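# Move the matching-letter box to the lone box's desk

## Task

One desk holds a group of five boxes and a second desk holds a single box; every box has a letter printed on top. Find the box in the group whose letter matches the single box's letter and set it down on the single box's desk, resting on the desk surface itself rather than on any other object there. All remaining boxes must stay on the desk where they began. The robot must not tip over or finish leaning, or the attempt fails. The result only counts if it holds without the robot supporting anything at the end.

## Robot and tools

Robot: TidyBot++, a mobile base 0.54 m long, 0.50 m wide and 0.38 m tall on four driven casters. It carries one seven-joint arm ending in a two-finger gripper. The shoulder sits 0.12 m ahead of the base centre and 0.68 m above the floor. There are two cameras: base_camera on the base, and wrist_camera, which looks along the hand.

Frames: the base frame has its origin on the floor below the base centre, with x ahead, y to the left and z up. hand_pose is reported in this frame and marks the point between the two finger pads; its own z axis runs out along the fingers, and the fingers close along its y axis. The odometry frame is wherever the base frame was when the scene began. base_odometry integrates wheel rotation, so any slip shows up as false travel, and it drifts by centimetres and degrees over many moves. Heading grows to the left and spans -3.142 to 3.142. base_tilt is in degrees, positive when leaning forward or right, with a fixed bias near 1 degree.

execute_actions: argument actions is a list holding one action or none (empty just reports state and images). cameras is an optional list of base_camera, wrist_camera or all; omitted or null gives every camera, [] gives none. An action may have:
- base: exactly one key, each a relative offset from where the base last measured itself. translate_m: metres along x, forward positive, -2 to 2. strafe_m: metres sideways, left positive, -2 to 2. rotate_rad: radians of turn in place, counter-clockwise from above positive, -6.3 to 6.3.
- joints: absolute targets keyed by name, all in radians except gripper_pos. joint_1_rad (whole arm about vertical; positive is clockwise from above, opposite to heading), joint_2_rad shoulder -2.249 to 2.249, joint_3_rad (upper arm roll), joint_4_rad elbow -2.579 to 2.579, joint_5_rad (forearm roll), joint_6_rad wrist -2.099 to 2.099, joint_7_rad (hand roll; hand pointing down, positive is counter-clockwise from above, and 1.57 puts the fingers opening left and right). Joints 1, 3, 5, 7 are unlimited but go the short way, so split big turns into steps below half a turn. gripper_pos runs 0 (open, gap about 85 mm) to 1 (closed); gap is roughly 85 x (1 - gripper_pos) mm.
- speeds: optional caps for this action only: translate_m and strafe_m 0.05 to 0.5 m/s, rotate_rad 0.1 to 1.57 rad/s (defaults are the maxima).
Base and joint motions start together. A base move needing over 8.667 s at its cap is refused; no action runs past 15 s. Bad keys or values refuse the call entirely. Anything you leave out may keep pushing toward its previous target.

Arm geometry: with joint_1_rad 0, joint_3_rad 3.14 and joint_5_rad 0 (near the start), the arm stays in the base's x-z plane. Segment tilts from vertical, forward positive: upper arm (0.42 m) = joint_2_rad; forearm (0.31 m) = joint_2_rad - joint_4_rad; hand (0.31 m) = that minus joint_6_rad. Reach ahead of the shoulder is the sum of length x sin(tilt); height above it is the sum of length x cos(tilt). A downward-pointing hand reaches at most about 0.94 m above the floor, only near the base. Folded at start, the hand juts up to 0.08 m beyond the base front and the elbow rises to 1.15 m.

wait: seconds from 0 to 10; commands nothing and returns state and images. zoom_image: camera (base_camera or wrist_camera) and region [x0, y0, x1, y1] in pixels of that camera's latest full image, top-left origin, at most 504 by 504. finished_scene: scene, the current scene's number; irreversible, and reports whether the goal was met.

Reading results: base_status and joint_status tell how each motion ended. done: reached (for the base, only that wheels turned; it may have stopped short if blocked). off_target: resting away from target and possibly still pushing. contact_stop / time_out: target dropped, holding position. joint command not followed plus a cause line: a self-collision check blocked the arm targets (gripper still acts); those joints read not_followed and may be retried on later actions. on_its_own lists uncommanded motion. motor_effort gives percent of max per motor with the action's peak in brackets. ARM HIT means the arm struck itself or the base hard; nothing prevents hitting the base. A torque fault freezes arm and gripper for 10 s and skips the rest of the call. MOTOR HOT warns from 60 °C; at 75 °C an OVER-TEMPERATURE FAULT lets the arm sag and keys show limit_stop_at_motor_heat, so resend them. Once a stop appears, later motion calls in the same reply are skipped.

Accuracy: friction leaves joints slightly off and the hand a centimetre or two away, more when extended; resending a target does nothing. Correct by sending last command + (wanted - measured). Held loads make the arm sag; never command the currently read angle while holding. Trust images over hand_pose. Closed fingertips sit about 20 mm beyond the hand point. Full closing gives about 100 N per finger; off_target at 1 means something is gripped.

A typical order: look and zoom to read letters, drive near the group, open the gripper, lower over the matching box, close, lift, carry to the other desk, lower onto clear desk surface, open, lift away, fold, then finish. Avoid dropping or slamming boxes, knocking others off, ramming desks with the base, catching the raised arm while driving (the robot can tip), and sideways tugs on a high hand. Loose objects can be nudged by brief outside pushes, so check before finishing.

Each tool is called after "Emit:" by a JSON object that holds its "op" and its "data", one argument or row to a line.

## Session

Emit:
{"op": "execute_actions", "data": {
  "actions": []
}}

Scene clock: 0.00 s.
base_odometry: x=+0.000 y=+0.000 heading=+0.000 (m, m, rad; odometry frame)
base_tilt: forward=-0.4 right=-0.2 (deg)
base_status: not commanded
joint_positions: joint_1_rad=+0.037 joint_2_rad=-0.354 joint_3_rad=+3.162 joint_4_rad=-2.561 joint_5_rad=-0.010 joint_6_rad=-0.895 joint_7_rad=+1.568 gripper_pos=+0.000
joint_status: not commanded
motor_effort: joint_1_rad=+0 joint_2_rad=-1 joint_3_rad=-1 joint_4_rad=+12 joint_5_rad=-1 joint_6_rad=+0 joint_7_rad=+0 (%)
hand_pose: x=+0.2384 y=-0.0022 z=+0.5787 quat_wxyz=(-0.007, +0.999, -0.032, +0.020) (m; base frame)
pictures: base_camera, wrist_camera
Images, in order (width x height): base_camera 644x364, wrist_camera 644x476.

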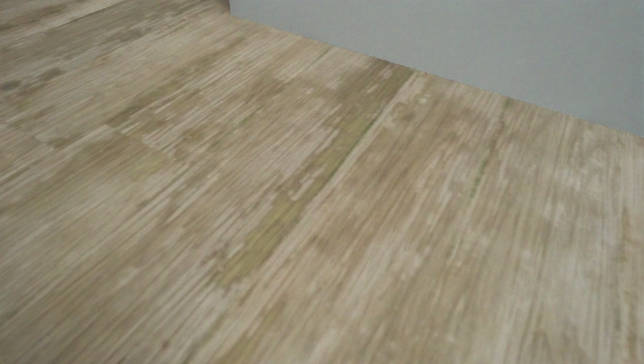

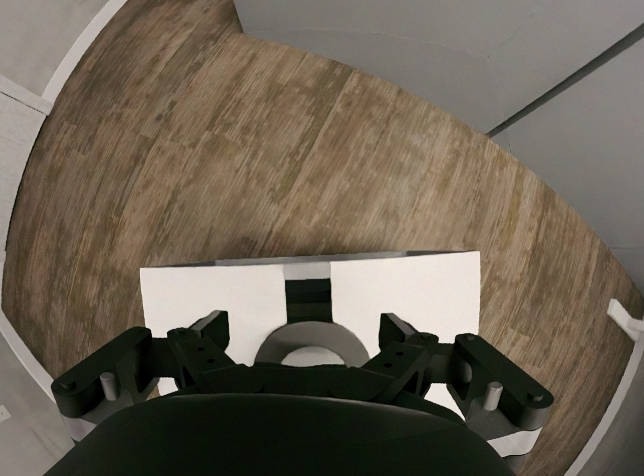

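Emit:
{"op": "execute_actions", "data": {
  "actions": [
    {"joints":{"joint_2_rad":-0.6,"joint_4_rad":-2.4,"joint_6_rad":0.0}}
  ]
}}

Scene clock: 6.90 s.
base_odometry: x=+0.000 y=+0.000 heading=+0.000 (m, m, rad; odometry frame)
base_tilt: forward=-0.4 right=-0.2 (deg)
base_status: not commanded
joint_positions: joint_1_rad=+0.037 joint_2_rad=-0.593 joint_3_rad=+3.162 joint_4_rad=-2.412 joint_5_rad=-0.010 joint_6_rad=-0.011 joint_7_rad=+1.568 gripper_pos=+0.000
joint_status: all done
motor_effort: joint_1_rad=+0(0) joint_2_rad=-1(3) joint_3_rad=-1(1) joint_4_rad=+20(20) joint_5_rad=+0(1) joint_6_rad=+8(7) joint_7_rad=+0(0) (%)
hand_pose: x=+0.4890 y=-0.0205 z=+0.8738 quat_wxyz=(+0.008, +0.792, -0.030, +0.610) (m; base frame)
pictures: base_camera, wrist_camera
Images, in order (width x height): base_camera 644x364, wrist_camera 644x476.

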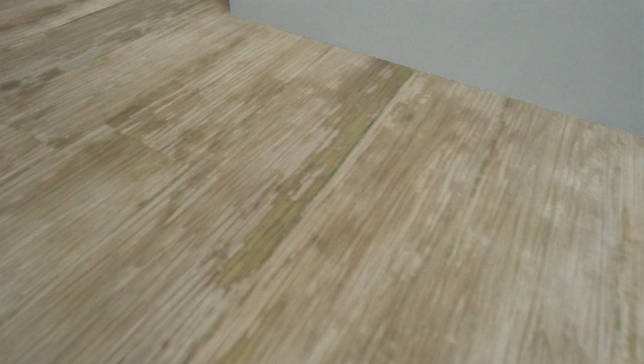

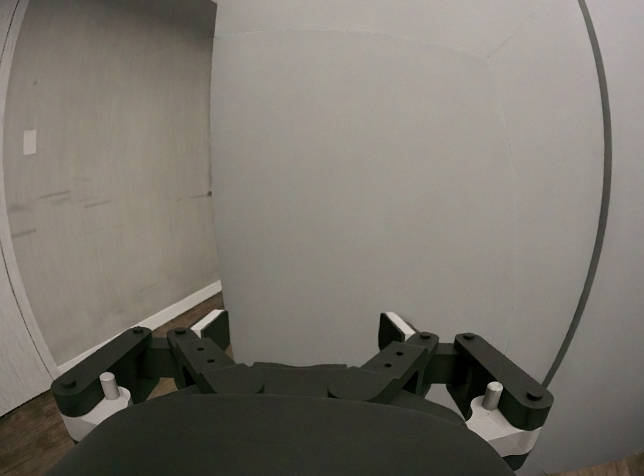

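Emit:
{"op": "execute_actions", "data": {
  "actions": [
    {"joints":{"joint_1_rad":-1.5,"joint_6_rad":-0.2}}
  ],
  "cameras": ["wrist_camera"]
}}

Emit:
{"op": "execute_actions", "data": {
  "actions": [
    {"joints":{"joint_1_rad":-3.0}}
  ],
  "cameras": ["wrist_camera"]
}}

Emit:
{"op": "execute_actions", "data": {
  "actions": [
    {"joints":{"joint_1_rad":1.6}}
  ],
  "cameras": ["wrist_camera"]
}}

Scene clock: 13.07 s.
base_odometry: x=+0.000 y=+0.000 heading=+0.000 (m, m, rad; odometry frame)
base_tilt: forward=-0.4 right=-0.2 (deg)
base_status: not commanded
joint_positions: joint_1_rad=-1.488 joint_2_rad=-0.593 joint_3_rad=+3.162 joint_4_rad=-2.412 joint_5_rad=-0.010 joint_6_rad=-0.173 joint_7_rad=+1.568 gripper_pos=+0.000
joint_status: all done
motor_effort: joint_1_rad=+0(1) joint_2_rad=-1(1) joint_3_rad=-1(0) joint_4_rad=+20(20) joint_5_rad=-1(0) joint_6_rad=+7(8) joint_7_rad=+0(0) (%)
hand_pose: x=+0.1539 y=+0.3520 z=+0.8262 quat_wxyz=(-0.371, +0.628, +0.557, +0.397) (m; base frame)
pictures: wrist_camera
Images, in order (width x height): wrist_camera 644x476.

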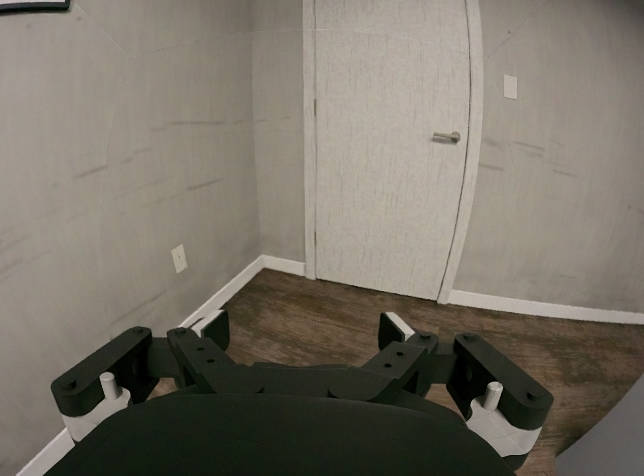

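Scene clock: 15.80 s.
base_odometry: x=+0.000 y=+0.000 heading=+0.000 (m, m, rad; odometry frame)
base_tilt: forward=-0.4 right=-0.2 (deg)
base_status: not commanded
joint_positions: joint_1_rad=-2.988 joint_2_rad=-0.593 joint_3_rad=+3.162 joint_4_rad=-2.412 joint_5_rad=-0.010 joint_6_rad=-0.173 joint_7_rad=+1.568 gripper_pos=+0.000
joint_status: all done
motor_effort: joint_1_rad=+0(0) joint_2_rad=-1(1) joint_3_rad=-1(0) joint_4_rad=+20(20) joint_5_rad=-1(1) joint_6_rad=+7(7) joint_7_rad=+0(1) (%)
hand_pose: x=-0.2297 y=+0.0597 z=+0.8262 quat_wxyz=(-0.542, +0.079, +0.836, +0.037) (m; base frame)
pictures: wrist_camera
Images, in order (width x height): wrist_camera 644x476.

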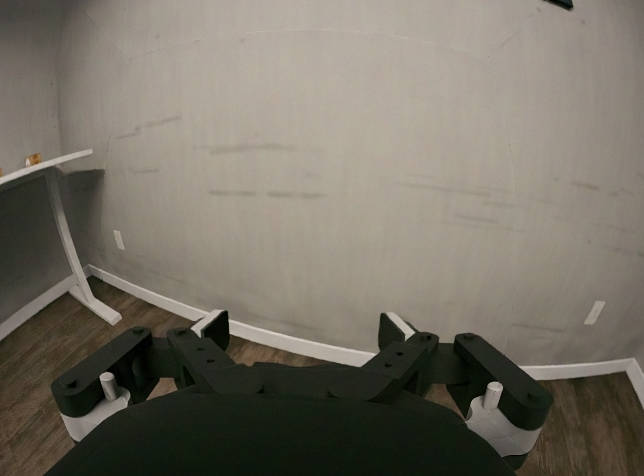

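Scene clock: 18.67 s.
base_odometry: x=+0.000 y=+0.000 heading=+0.000 (m, m, rad; odometry frame)
base_tilt: forward=-0.4 right=-0.2 (deg)
base_status: not commanded
joint_positions: joint_1_rad=-4.671 joint_2_rad=-0.593 joint_3_rad=+3.162 joint_4_rad=-2.412 joint_5_rad=-0.010 joint_6_rad=-0.173 joint_7_rad=+1.568 gripper_pos=+0.000
joint_status: all done
motor_effort: joint_1_rad=+0(0) joint_2_rad=+0(1) joint_3_rad=-1(0) joint_4_rad=+20(20) joint_5_rad=+0(0) joint_6_rad=+7(7) joint_7_rad=+0(0) (%)
hand_pose: x=+0.0988 y=-0.3532 z=+0.8262 quat_wxyz=(-0.389, -0.570, +0.616, -0.379) (m; base frame)
pictures: wrist_camera
Images, in order (width x height): wrist_camera 644x476.

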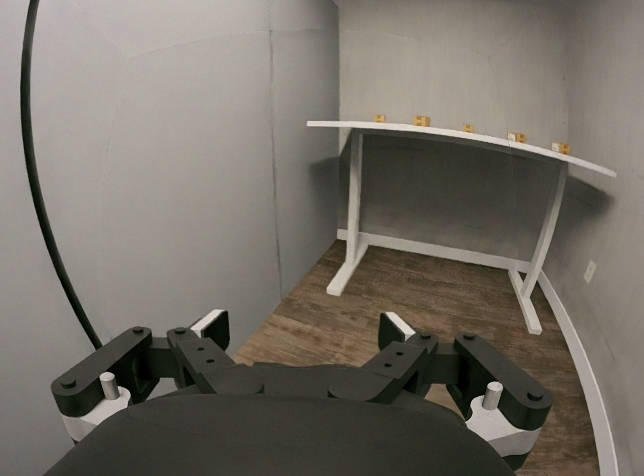

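Emit:
{"op": "execute_actions", "data": {
  "actions": [
    {"base":{"rotate_rad":-1.57},"joints":{"joint_1_rad":0.0}}
  ]
}}

Scene clock: 26.57 s.
base_odometry: x=+0.000 y=+0.000 heading=-1.569 (m, m, rad; odometry frame)
base_tilt: forward=-0.4 right=-0.2 (deg)
base_status: done
joint_positions: joint_1_rad=-6.271 joint_2_rad=-0.593 joint_3_rad=+3.162 joint_4_rad=-2.412 joint_5_rad=-0.010 joint_6_rad=-0.174 joint_7_rad=+1.568 gripper_pos=+0.000
joint_status: all done
motor_effort: joint_1_rad=+0(1) joint_2_rad=-1(2) joint_3_rad=-1(0) joint_4_rad=+20(20) joint_5_rad=-1(0) joint_6_rad=+8(8) joint_7_rad=+0(1) (%)
hand_pose: x=+0.4725 y=-0.0099 z=+0.8261 quat_wxyz=(+0.001, -0.839, +0.020, -0.543) (m; base frame)
pictures: base_camera, wrist_camera
Images, in order (width x height): base_camera 644x364, wrist_camera 644x476.

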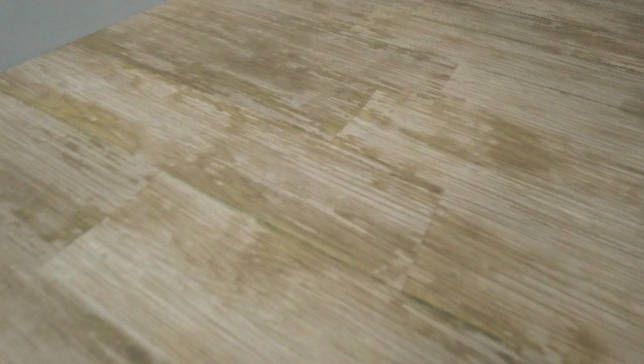

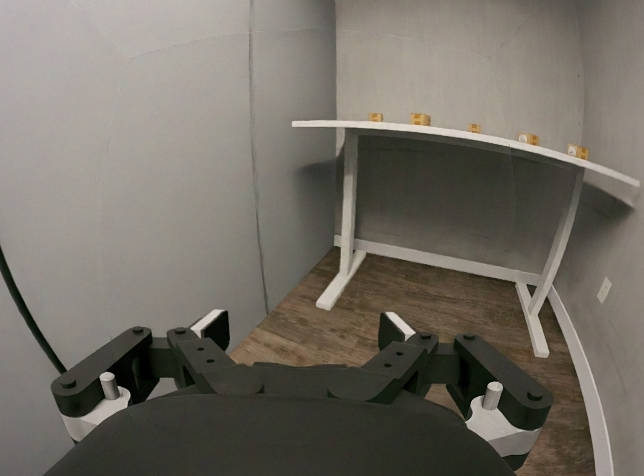

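Emit:
{"op": "execute_actions", "data": {
  "actions": [
    {"base":{"rotate_rad":-0.4},"joints":{"joint_2_rad":-0.3,"joint_4_rad":-1.6,"joint_6_rad":-0.7}}
  ]
}}

Scene clock: 37.80 s.
base_odometry: x=+0.000 y=+0.000 heading=-1.968 (m, m, rad; odometry frame)
base_tilt: forward=-0.4 right=-0.2 (deg)
base_status: done
joint_positions: joint_1_rad=-6.273 joint_2_rad=-0.317 joint_3_rad=+3.162 joint_4_rad=-1.622 joint_5_rad=-0.010 joint_6_rad=-0.673 joint_7_rad=+1.568 gripper_pos=+0.000
joint_status: all done
motor_effort: joint_1_rad=+0(0) joint_2_rad=-10(10) joint_3_rad=-1(1) joint_4_rad=+20(21) joint_5_rad=+0(1) joint_6_rad=+8(7) joint_7_rad=+0(0) (%)
hand_pose: x=+0.5772 y=-0.0124 z=+1.0407 quat_wxyz=(+0.000, -0.835, +0.017, -0.549) (m; base frame)
pictures: base_camera, wrist_camera
Images, in order (width x height): base_camera 644x364, wrist_camera 644x476.

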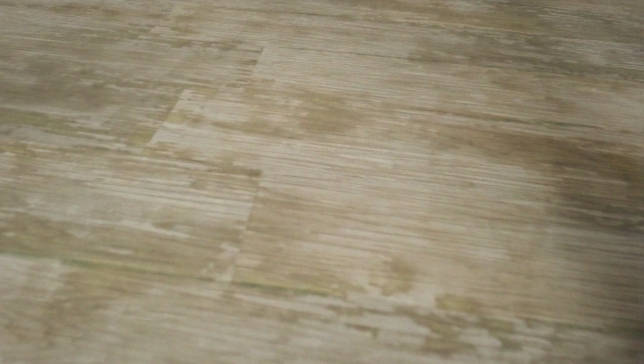

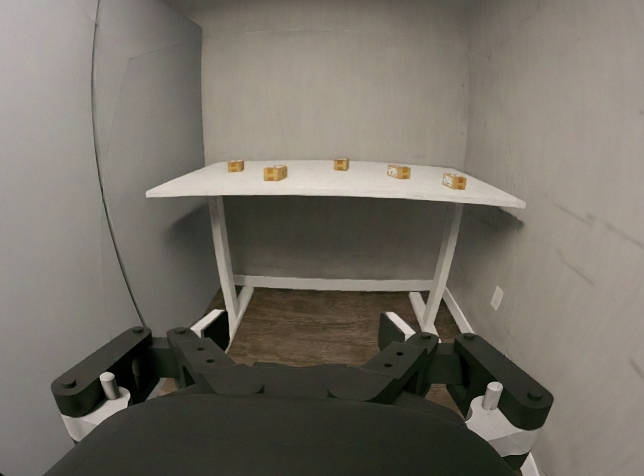

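Emit:
{"op": "execute_actions", "data": {
  "actions": [
    {"base":{"translate_m":0.5},"joints":{"joint_6_rad":-1.1}}
  ]
}}

Scene clock: 43.53 s.
base_odometry: x=-0.194 y=-0.461 heading=-1.969 (m, m, rad; odometry frame)
base_tilt: forward=-0.4 right=-0.2 (deg)
base_status: done
joint_positions: joint_1_rad=-6.273 joint_2_rad=-0.299 joint_3_rad=+3.162 joint_4_rad=-1.615 joint_5_rad=-0.010 joint_6_rad=-1.096 joint_7_rad=+1.568 gripper_pos=+0.000
joint_status: all done
motor_effort: joint_1_rad=+0(1) joint_2_rad=-9(12) joint_3_rad=-1(1) joint_4_rad=+19(21) joint_5_rad=-1(1) joint_6_rad=+5(7) joint_7_rad=-1(1) (%)
hand_pose: x=+0.5068 y=-0.0088 z=+0.9311 quat_wxyz=(+0.003, -0.934, +0.017, -0.357) (m; base frame)
pictures: base_camera, wrist_camera
Images, in order (width x height): base_camera 644x364, wrist_camera 644x476.

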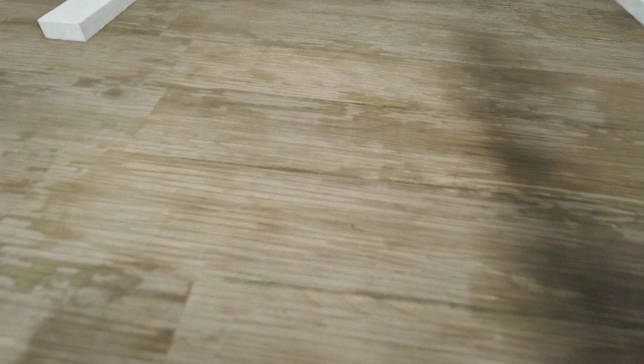

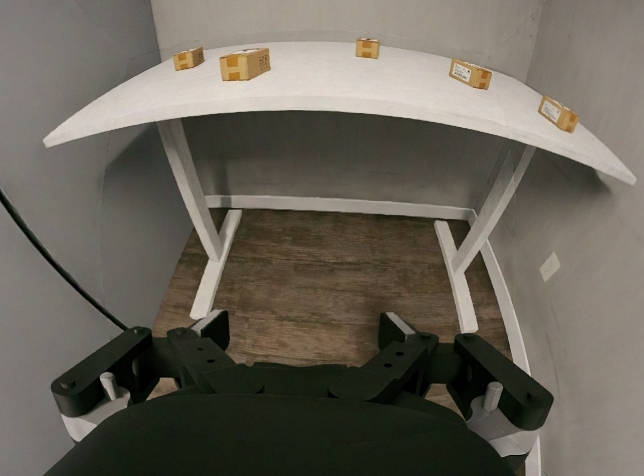

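Emit:
{"op": "execute_actions", "data": {
  "actions": [
    {"base":{"translate_m":0.25},"joints":{"joint_2_rad":-0.1,"joint_4_rad":-1.1,"joint_6_rad":-1.3}}
  ]
}}

Scene clock: 49.27 s.
base_odometry: x=-0.292 y=-0.692 heading=-1.970 (m, m, rad; odometry frame)
base_tilt: forward=-0.4 right=-0.2 (deg)
base_status: done
joint_positions: joint_1_rad=-6.273 joint_2_rad=-0.100 joint_3_rad=+3.162 joint_4_rad=-1.125 joint_5_rad=-0.010 joint_6_rad=-1.273 joint_7_rad=+1.568 gripper_pos=+0.000
joint_status: all done
motor_effort: joint_1_rad=+0(0) joint_2_rad=-15(18) joint_3_rad=-1(0) joint_4_rad=+17(19) joint_5_rad=+0(1) joint_6_rad=+6(6) joint_7_rad=-1(0) (%)
hand_pose: x=+0.5784 y=-0.0103 z=+1.0568 quat_wxyz=(+0.000, -0.912, +0.015, -0.409) (m; base frame)
pictures: base_camera, wrist_camera
Images, in order (width x height): base_camera 644x364, wrist_camera 644x476.

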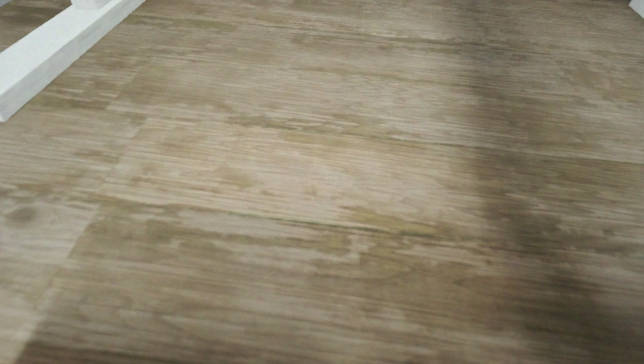

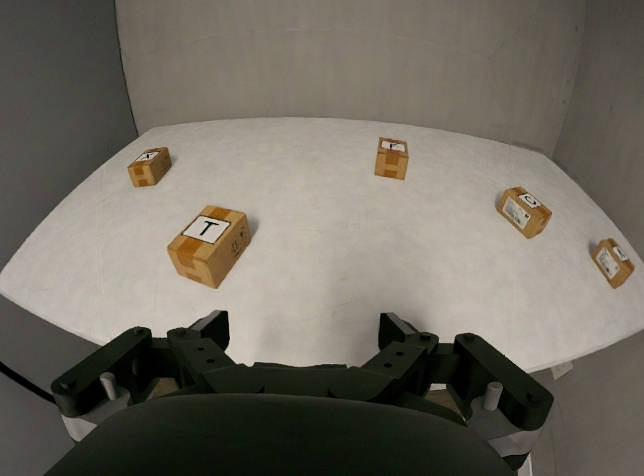

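Emit:
{"op": "zoom_image", "data": {
  "camera": "wrist_camera",
  "region": [110, 120, 430, 300]
}}

Emit:
{"op": "zoom_image", "data": {
  "camera": "wrist_camera",
  "region": [360, 120, 644, 300]
}}

Region (110, 120, 430, 300) of wrist_camera's 644x476 image, scaled by 1.575; it fills the top 284 rows of this view, and the rest is white.

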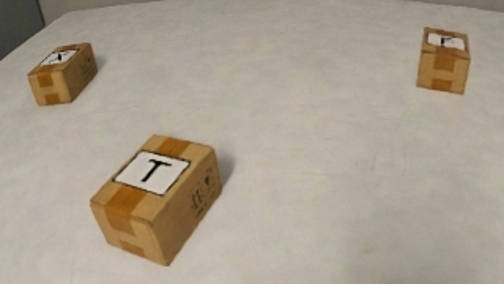

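Region (360, 120, 644, 300) of wrist_camera's 644x476 image, scaled by 1.775; it fills the top 319 rows of this view, and the rest is white.

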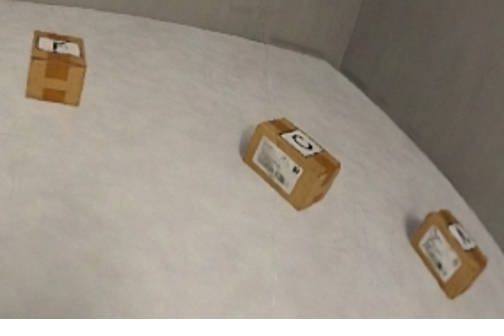

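Emit:
{"op": "execute_actions", "data": {
  "actions": [
    {"base":{"translate_m":0.15},"joints":{"joint_2_rad":0.1,"joint_4_rad":-0.8,"joint_6_rad":-1.75,"joint_1_rad":-0.45}}
  ],
  "cameras": ["wrist_camera"]
}}

Emit:
{"op": "execute_actions", "data": {
  "actions": [
    {"joints":{"joint_1_rad":0.5}}
  ],
  "cameras": ["wrist_camera"]
}}

Scene clock: 57.10 s.
base_odometry: x=-0.350 y=-0.830 heading=-1.971 (m, m, rad; odometry frame)
base_tilt: forward=-0.4 right=-0.2 (deg)
base_status: done
joint_positions: joint_1_rad=-6.723 joint_2_rad=+0.100 joint_3_rad=+3.162 joint_4_rad=-0.824 joint_5_rad=-0.010 joint_6_rad=-1.725 joint_7_rad=+1.568 gripper_pos=+0.000
joint_status: all done
motor_effort: joint_1_rad=+0(0) joint_2_rad=-20(25) joint_3_rad=-1(2) joint_4_rad=+15(17) joint_5_rad=+0(1) joint_6_rad=+3(5) joint_7_rad=+0(0) (%)
hand_pose: x=+0.5187 y=+0.1842 z=+1.0158 quat_wxyz=(+0.055, -0.948, -0.203, -0.238) (m; base frame)
pictures: wrist_camera
Images, in order (width x height): wrist_camera 644x476.

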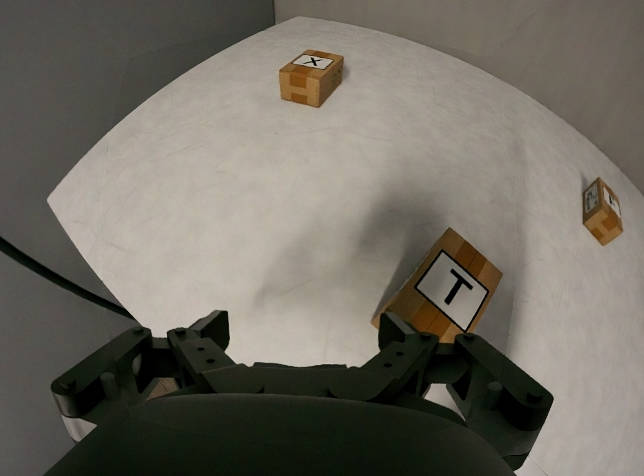

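Scene clock: 59.33 s.
base_odometry: x=-0.350 y=-0.830 heading=-1.971 (m, m, rad; odometry frame)
base_tilt: forward=-0.4 right=-0.2 (deg)
base_status: not commanded
joint_positions: joint_1_rad=-5.794 joint_2_rad=+0.100 joint_3_rad=+3.162 joint_4_rad=-0.824 joint_5_rad=-0.010 joint_6_rad=-1.725 joint_7_rad=+1.568 gripper_pos=+0.000
joint_status: all done
motor_effort: joint_1_rad=+0(1) joint_2_rad=-21(22) joint_3_rad=-1(2) joint_4_rad=+15(15) joint_5_rad=+0(1) joint_6_rad=+4(3) joint_7_rad=+0(0) (%)
hand_pose: x=+0.5056 y=-0.2102 z=+1.0158 quat_wxyz=(-0.058, -0.939, +0.244, -0.237) (m; base frame)
pictures: wrist_camera
Images, in order (width x height): wrist_camera 644x476.

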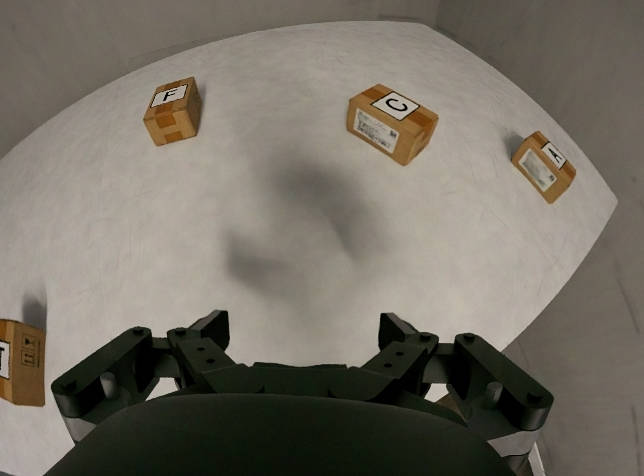

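Emit:
{"op": "zoom_image", "data": {
  "camera": "wrist_camera",
  "region": [480, 110, 620, 220]
}}

Emit:
{"op": "zoom_image", "data": {
  "camera": "wrist_camera",
  "region": [120, 60, 460, 180]
}}

Region (480, 110, 620, 220) of wrist_camera's 644x476 image, scaled by 3.600; it fills the top 396 rows of this view, and the rest is white.

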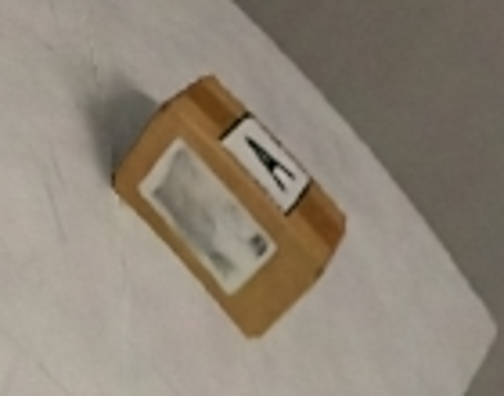

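Region (120, 60, 460, 180) of wrist_camera's 644x476 image, scaled by 1.482; it fills the top 178 rows of this view, and the rest is white.

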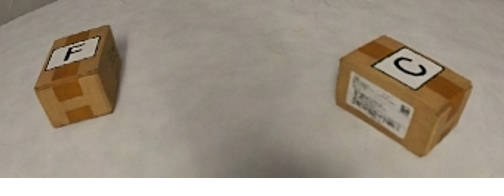

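Emit:
{"op": "execute_actions", "data": {
  "actions": [
    {"base":{"translate_m":-1.4},"joints":{"joint_1_rad":0.0,"joint_2_rad":-0.6,"joint_4_rad":-2.2,"joint_6_rad":-0.2},"speeds":{"translate_m":0.4}}
  ],
  "cameras": ["wrist_camera"]
}}

Emit:
{"op": "execute_actions", "data": {
  "actions": [
    {"joints":{"joint_1_rad":-1.5}}
  ],
  "cameras": ["wrist_camera"]
}}

Scene clock: 73.00 s.
base_odometry: x=+0.197 y=+0.459 heading=-1.972 (m, m, rad; odometry frame)
base_tilt: forward=-0.4 right=-0.2 (deg)
base_status: done
joint_positions: joint_1_rad=-6.269 joint_2_rad=-0.593 joint_3_rad=+3.162 joint_4_rad=-2.179 joint_5_rad=-0.010 joint_6_rad=-0.225 joint_7_rad=+1.568 gripper_pos=+0.000
joint_status: all done
motor_effort: joint_1_rad=+0(1) joint_2_rad=-2(25) joint_3_rad=-1(2) joint_4_rad=+20(21) joint_5_rad=-1(1) joint_6_rad=+7(8) joint_7_rad=+0(0) (%)
hand_pose: x=+0.5005 y=-0.0129 z=+0.9525 quat_wxyz=(+0.000, -0.786, +0.020, -0.618) (m; base frame)
pictures: wrist_camera
Images, in order (width x height): wrist_camera 644x476.

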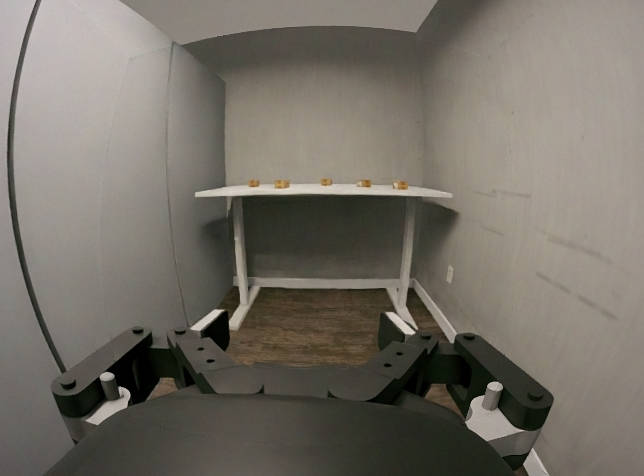

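Scene clock: 75.73 s.
base_odometry: x=+0.197 y=+0.459 heading=-1.972 (m, m, rad; odometry frame)
base_tilt: forward=-0.4 right=-0.2 (deg)
base_status: not commanded
joint_positions: joint_1_rad=-7.771 joint_2_rad=-0.593 joint_3_rad=+3.162 joint_4_rad=-2.179 joint_5_rad=-0.010 joint_6_rad=-0.225 joint_7_rad=+1.568 gripper_pos=+0.000
joint_status: all done
motor_effort: joint_1_rad=+0(1) joint_2_rad=-1(1) joint_3_rad=+0(0) joint_4_rad=+21(21) joint_5_rad=-1(0) joint_6_rad=+8(8) joint_7_rad=+0(0) (%)
hand_pose: x=+0.1579 y=+0.3798 z=+0.9525 quat_wxyz=(+0.421, -0.588, -0.522, -0.452) (m; base frame)
pictures: wrist_camera
Images, in order (width x height): wrist_camera 644x476.

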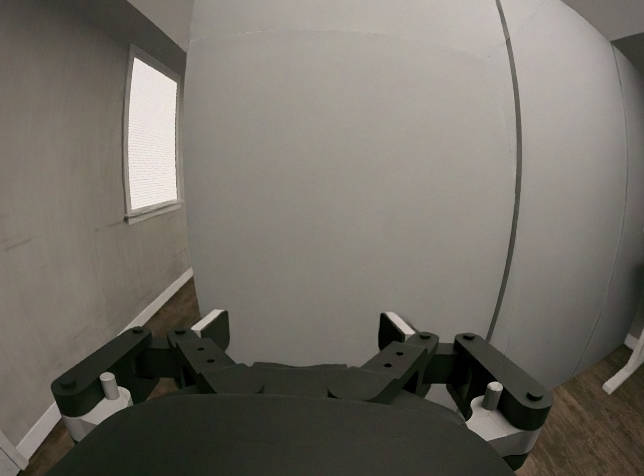

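Emit:
{"op": "execute_actions", "data": {
  "actions": [
    {"base":{"translate_m":-0.55},"joints":{"joint_1_rad":-1.7}}
  ]
}}

Scene clock: 80.37 s.
base_odometry: x=+0.412 y=+0.965 heading=-1.973 (m, m, rad; odometry frame)
base_tilt: forward=-0.4 right=-0.2 (deg)
base_status: done
joint_positions: joint_1_rad=-7.971 joint_2_rad=-0.593 joint_3_rad=+3.162 joint_4_rad=-2.179 joint_5_rad=-0.010 joint_6_rad=-0.225 joint_7_rad=+1.568 gripper_pos=+0.000
joint_status: all done
motor_effort: joint_1_rad=+0(1) joint_2_rad=-2(2) joint_3_rad=+0(1) joint_4_rad=+20(21) joint_5_rad=+0(1) joint_6_rad=+8(8) joint_7_rad=-1(0) (%)
hand_pose: x=+0.0816 y=+0.3799 z=+0.9525 quat_wxyz=(+0.464, -0.533, -0.578, -0.407) (m; base frame)
pictures: base_camera, wrist_camera
Images, in order (width x height): base_camera 644x364, wrist_camera 644x476.

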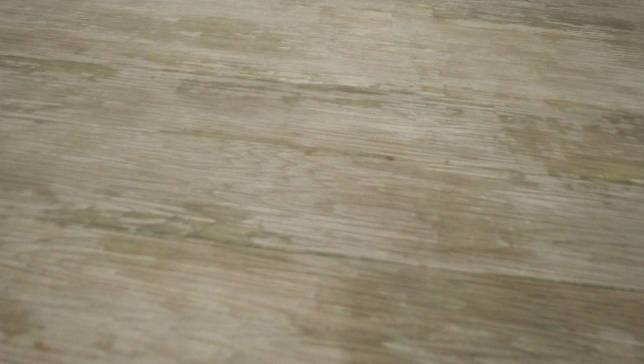

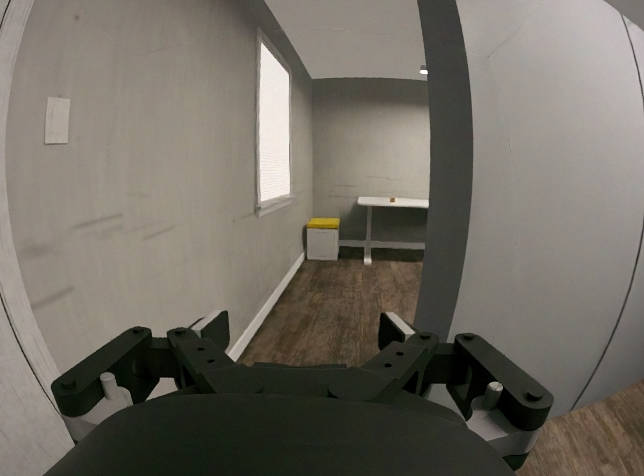

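Emit:
{"op": "execute_actions", "data": {
  "actions": [
    {"base":{"translate_m":0.08}}
  ],
  "cameras": []
}}

Emit:
{"op": "execute_actions", "data": {
  "actions": [
    {"base":{"rotate_rad":1.573},"joints":{"joint_1_rad":0.0},"speeds":{"rotate_rad":1.0}}
  ]
}}

Scene clock: 87.63 s.
base_odometry: x=+0.381 y=+0.892 heading=-1.972 (m, m, rad; odometry frame)
base_tilt: forward=-0.4 right=-0.2 (deg)
base_status: done
joint_positions: joint_1_rad=-7.971 joint_2_rad=-0.593 joint_3_rad=+3.162 joint_4_rad=-2.179 joint_5_rad=-0.010 joint_6_rad=-0.225 joint_7_rad=+1.568 gripper_pos=+0.000
joint_status: not commanded
motor_effort: joint_1_rad=+0(1) joint_2_rad=-1(2) joint_3_rad=+0(2) joint_4_rad=+21(21) joint_5_rad=-1(1) joint_6_rad=+7(8) joint_7_rad=-1(0) (%)
hand_pose: x=+0.0816 y=+0.3799 z=+0.9525 quat_wxyz=(+0.464, -0.533, -0.578, -0.407) (m; base frame)
pictures: none
No camera images: the call's "cameras" was empty. Leave "cameras" out to get every camera's image.

Scene clock: 90.53 s.
base_odometry: x=+0.381 y=+0.892 heading=-0.400 (m, m, rad; odometry frame)
base_tilt: forward=-0.4 right=-0.2 (deg)
base_status: done
joint_positions: joint_1_rad=-6.295 joint_2_rad=-0.593 joint_3_rad=+3.162 joint_4_rad=-2.179 joint_5_rad=-0.010 joint_6_rad=-0.225 joint_7_rad=+1.568 gripper_pos=+0.000
joint_status: all done
motor_effort: joint_1_rad=+0(0) joint_2_rad=-1(2) joint_3_rad=+0(0) joint_4_rad=+21(21) joint_5_rad=+0(1) joint_6_rad=+8(8) joint_7_rad=-1(0) (%)
hand_pose: x=+0.5007 y=-0.0030 z=+0.9525 quat_wxyz=(+0.008, -0.786, +0.010, -0.618) (m; base frame)
pictures: base_camera, wrist_camera
Images, in order (width x height): base_camera 644x364, wrist_camera 644x476.

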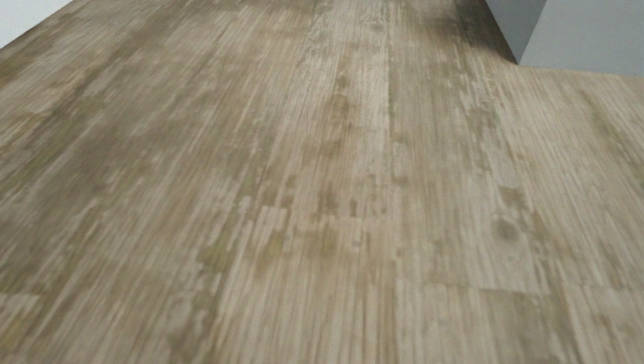

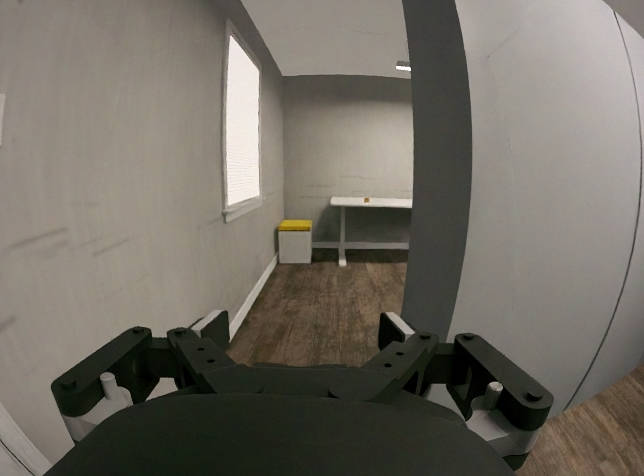

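Emit:
{"op": "execute_actions", "data": {
  "actions": [
    {"base":{"strafe_m":0.15}}
  ],
  "cameras": []
}}

Emit:
{"op": "execute_actions", "data": {
  "actions": [
    {"base":{"translate_m":0.8}}
  ]
}}

Scene clock: 96.03 s.
base_odometry: x=+0.439 y=+1.030 heading=-0.399 (m, m, rad; odometry frame)
base_tilt: forward=-0.4 right=-0.2 (deg)
base_status: done
joint_positions: joint_1_rad=-6.295 joint_2_rad=-0.593 joint_3_rad=+3.162 joint_4_rad=-2.179 joint_5_rad=-0.010 joint_6_rad=-0.225 joint_7_rad=+1.568 gripper_pos=+0.000
joint_status: not commanded
motor_effort: joint_1_rad=+0(1) joint_2_rad=-1(2) joint_3_rad=-1(3) joint_4_rad=+21(21) joint_5_rad=-1(1) joint_6_rad=+8(8) joint_7_rad=+0(1) (%)
hand_pose: x=+0.5007 y=-0.0030 z=+0.9525 quat_wxyz=(+0.008, -0.786, +0.010, -0.618) (m; base frame)
pictures: none
No camera images: the call's "cameras" was empty. Leave "cameras" out to get every camera's image.

Scene clock: 99.00 s.
base_odometry: x=+1.177 y=+0.720 heading=-0.399 (m, m, rad; odometry frame)
base_tilt: forward=-0.4 right=-0.2 (deg)
base_status: done
joint_positions: joint_1_rad=-6.295 joint_2_rad=-0.595 joint_3_rad=+3.162 joint_4_rad=-2.179 joint_5_rad=-0.010 joint_6_rad=-0.223 joint_7_rad=+1.568 gripper_pos=+0.000
joint_status: not commanded
motor_effort: joint_1_rad=+0(1) joint_2_rad=-1(4) joint_3_rad=-1(0) joint_4_rad=+21(21) joint_5_rad=-1(0) joint_6_rad=+8(8) joint_7_rad=+0(1) (%)
hand_pose: x=+0.5003 y=-0.0030 z=+0.9534 quat_wxyz=(+0.008, -0.785, +0.010, -0.619) (m; base frame)
pictures: base_camera, wrist_camera
Images, in order (width x height): base_camera 644x364, wrist_camera 644x476.

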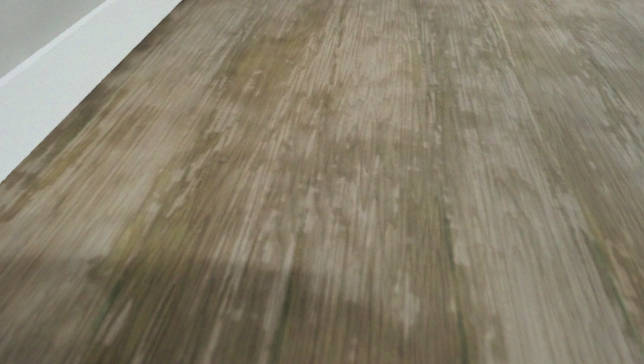

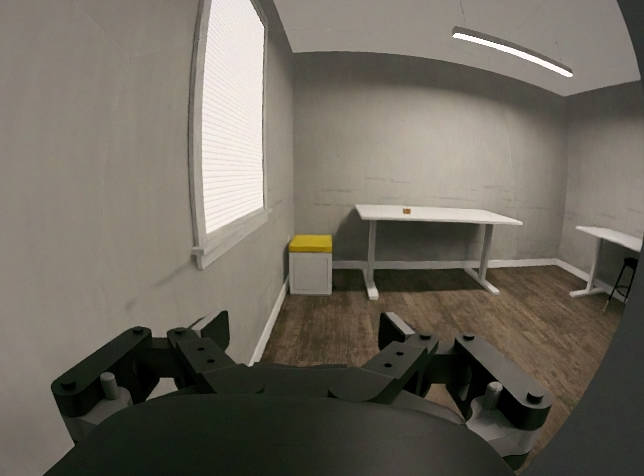

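Emit:
{"op": "execute_actions", "data": {
  "actions": [
    {"base":{"rotate_rad":-0.07}}
  ],
  "cameras": []
}}

Emit:
{"op": "execute_actions", "data": {
  "actions": [
    {"base":{"translate_m":1.0}}
  ]
}}

Scene clock: 103.53 s.
base_odometry: x=+1.177 y=+0.720 heading=-0.469 (m, m, rad; odometry frame)
base_tilt: forward=-0.4 right=-0.2 (deg)
base_status: done
joint_positions: joint_1_rad=-6.291 joint_2_rad=-0.595 joint_3_rad=+3.162 joint_4_rad=-2.179 joint_5_rad=-0.010 joint_6_rad=-0.223 joint_7_rad=+1.568 gripper_pos=+0.000
joint_status: not commanded
motor_effort: joint_1_rad=+0(1) joint_2_rad=-1(2) joint_3_rad=-1(2) joint_4_rad=+21(21) joint_5_rad=+0(0) joint_6_rad=+7(8) joint_7_rad=+0(0) (%)
hand_pose: x=+0.5003 y=-0.0042 z=+0.9534 quat_wxyz=(+0.007, -0.785, +0.011, -0.619) (m; base frame)
pictures: none
No camera images: the call's "cameras" was empty. Leave "cameras" out to get every camera's image.

Scene clock: 106.90 s.
base_odometry: x=+2.069 y=+0.267 heading=-0.470 (m, m, rad; odometry frame)
base_tilt: forward=-0.4 right=-0.2 (deg)
base_status: done
joint_positions: joint_1_rad=-6.291 joint_2_rad=-0.597 joint_3_rad=+3.162 joint_4_rad=-2.180 joint_5_rad=-0.010 joint_6_rad=-0.222 joint_7_rad=+1.568 gripper_pos=+0.000
joint_status: not commanded
motor_effort: joint_1_rad=+0(0) joint_2_rad=-1(4) joint_3_rad=+0(0) joint_4_rad=+21(22) joint_5_rad=+0(1) joint_6_rad=+8(8) joint_7_rad=+0(0) (%)
hand_pose: x=+0.4999 y=-0.0042 z=+0.9539 quat_wxyz=(+0.007, -0.785, +0.011, -0.619) (m; base frame)
pictures: base_camera, wrist_camera
Images, in order (width x height): base_camera 644x364, wrist_camera 644x476.

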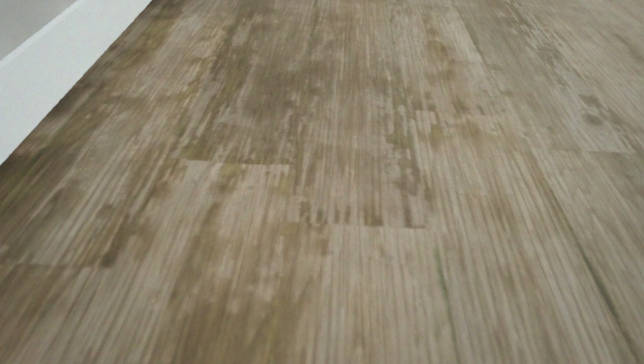

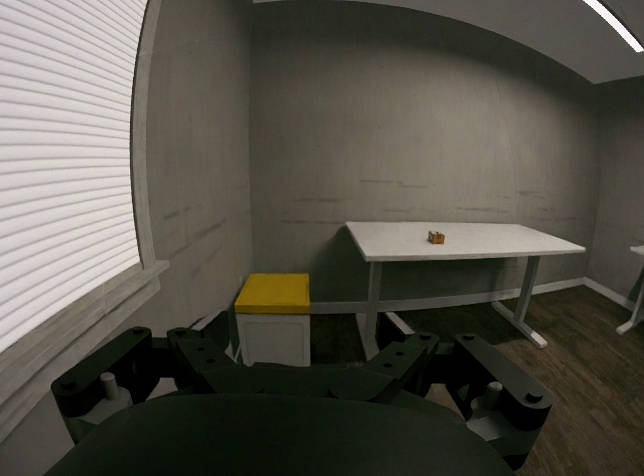

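Emit:
{"op": "execute_actions", "data": {
  "actions": [
    {"base":{"strafe_m":-0.5},"joints":{"joint_2_rad":-0.1,"joint_4_rad":-1.1,"joint_6_rad":-1.0}}
  ],
  "cameras": []
}}

Emit:
{"op": "execute_actions", "data": {
  "actions": [
    {"base":{"translate_m":0.45}}
  ]
}}

Scene clock: 112.33 s.
base_odometry: x=+1.843 y=-0.179 heading=-0.469 (m, m, rad; odometry frame)
base_tilt: forward=-0.4 right=-0.2 (deg)
base_status: done
joint_positions: joint_1_rad=-6.291 joint_2_rad=-0.116 joint_3_rad=+3.162 joint_4_rad=-1.123 joint_5_rad=-0.010 joint_6_rad=-0.973 joint_7_rad=+1.568 gripper_pos=+0.000
joint_status: all done
motor_effort: joint_1_rad=+0(1) joint_2_rad=-15(16) joint_3_rad=-1(4) joint_4_rad=+18(22) joint_5_rad=+0(0) joint_6_rad=+7(8) joint_7_rad=+0(0) (%)
hand_pose: x=+0.6220 y=-0.0038 z=+1.1434 quat_wxyz=(+0.003, -0.836, +0.008, -0.548) (m; base frame)
pictures: none
No camera images: the call's "cameras" was empty. Leave "cameras" out to get every camera's image.

Scene clock: 114.60 s.
base_odometry: x=+2.244 y=-0.383 heading=-0.470 (m, m, rad; odometry frame)
base_tilt: forward=-0.4 right=-0.2 (deg)
base_status: done
joint_positions: joint_1_rad=-6.291 joint_2_rad=-0.096 joint_3_rad=+3.162 joint_4_rad=-1.121 joint_5_rad=-0.010 joint_6_rad=-0.977 joint_7_rad=+1.568 gripper_pos=+0.000
joint_status: not commanded
motor_effort: joint_1_rad=+0(1) joint_2_rad=-17(20) joint_3_rad=-1(0) joint_4_rad=+18(19) joint_5_rad=-1(1) joint_6_rad=+7(8) joint_7_rad=+0(0) (%)
hand_pose: x=+0.6304 y=-0.0037 z=+1.1338 quat_wxyz=(+0.003, -0.842, +0.008, -0.540) (m; base frame)
pictures: base_camera, wrist_camera
Images, in order (width x height): base_camera 644x364, wrist_camera 644x476.

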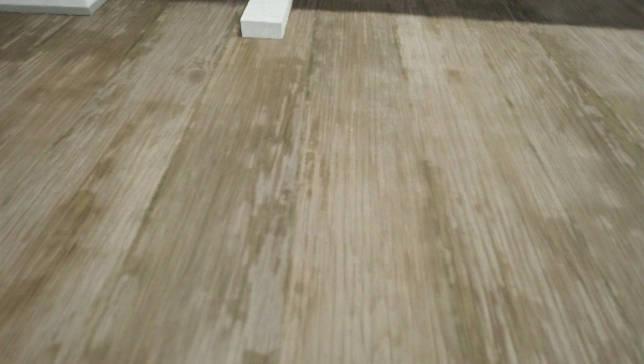

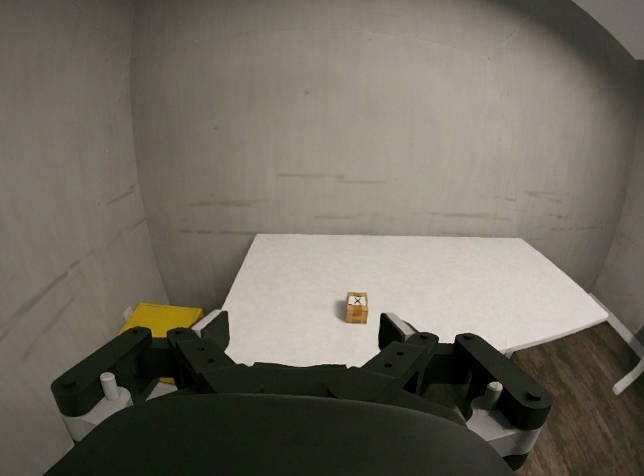

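Emit:
{"op": "zoom_image", "data": {
  "camera": "wrist_camera",
  "region": [310, 270, 410, 340]
}}

Region (310, 270, 410, 340) of wrist_camera's 644x476 image, scaled by 5.040; it fills the top 353 rows of this view, and the rest is white.

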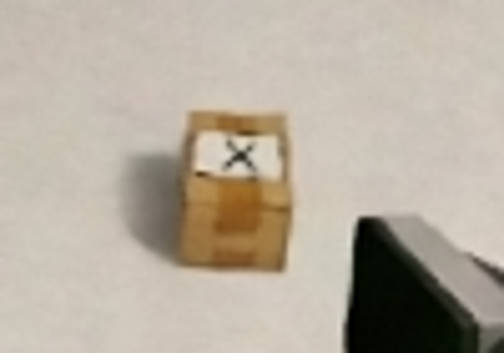

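Emit:
{"op": "execute_actions", "data": {
  "actions": [
    {"base":{"strafe_m":0.43},"joints":{"joint_2_rad":-0.6,"joint_4_rad":-2.2,"joint_6_rad":-0.4}}
  ]
}}

Emit:
{"op": "execute_actions", "data": {
  "actions": [
    {"base":{"translate_m":-1.2}}
  ]
}}

Scene clock: 127.03 s.
base_odometry: x=+2.439 y=+0.000 heading=-0.470 (m, m, rad; odometry frame)
base_tilt: forward=-0.4 right=-0.2 (deg)
base_status: done
joint_positions: joint_1_rad=-6.290 joint_2_rad=-0.584 joint_3_rad=+3.162 joint_4_rad=-2.179 joint_5_rad=-0.010 joint_6_rad=-0.427 joint_7_rad=+1.568 gripper_pos=+0.000
joint_status: all done
motor_effort: joint_1_rad=+0(2) joint_2_rad=-1(17) joint_3_rad=-1(2) joint_4_rad=+20(21) joint_5_rad=-1(1) joint_6_rad=+6(7) joint_7_rad=-1(1) (%)
hand_pose: x=+0.4815 y=-0.0033 z=+0.8897 quat_wxyz=(+0.007, -0.847, +0.011, -0.531) (m; base frame)
pictures: base_camera, wrist_camera
Images, in order (width x height): base_camera 644x364, wrist_camera 644x476.

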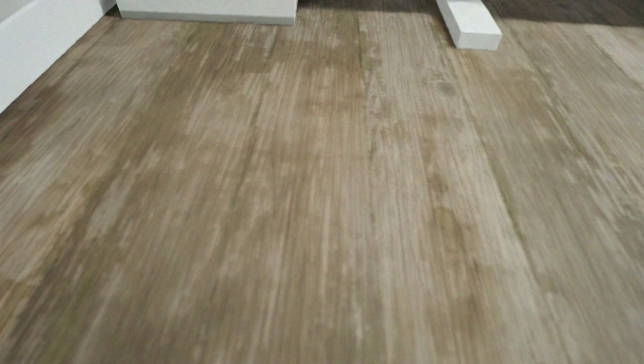

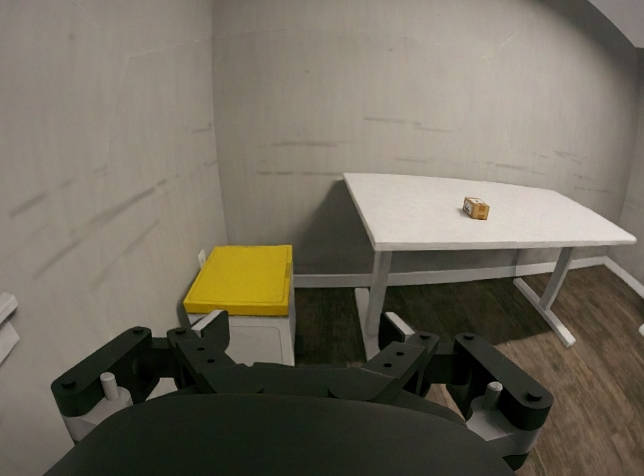

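Scene clock: 130.80 s.
base_odometry: x=+1.369 y=+0.545 heading=-0.470 (m, m, rad; odometry frame)
base_tilt: forward=-0.4 right=-0.2 (deg)
base_status: done
joint_positions: joint_1_rad=-6.290 joint_2_rad=-0.594 joint_3_rad=+3.162 joint_4_rad=-2.179 joint_5_rad=-0.010 joint_6_rad=-0.423 joint_7_rad=+1.568 gripper_pos=+0.000
joint_status: not commanded
motor_effort: joint_1_rad=+0(0) joint_2_rad=-1(4) joint_3_rad=-1(0) joint_4_rad=+20(21) joint_5_rad=+0(1) joint_6_rad=+7(7) joint_7_rad=-1(0) (%)
hand_pose: x=+0.4800 y=-0.0033 z=+0.8938 quat_wxyz=(+0.007, -0.844, +0.011, -0.536) (m; base frame)
pictures: base_camera, wrist_camera
Images, in order (width x height): base_camera 644x364, wrist_camera 644x476.

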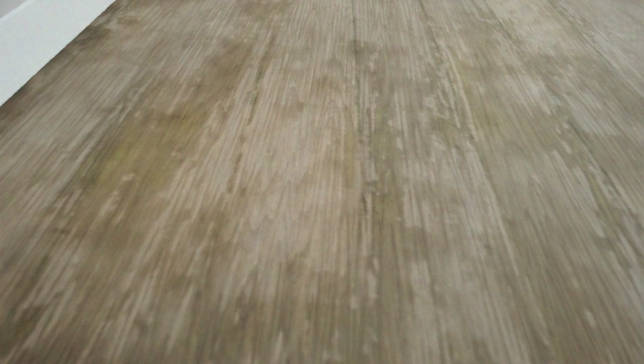

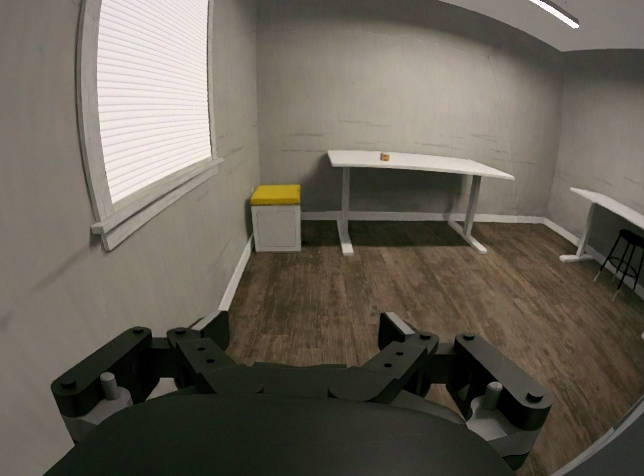

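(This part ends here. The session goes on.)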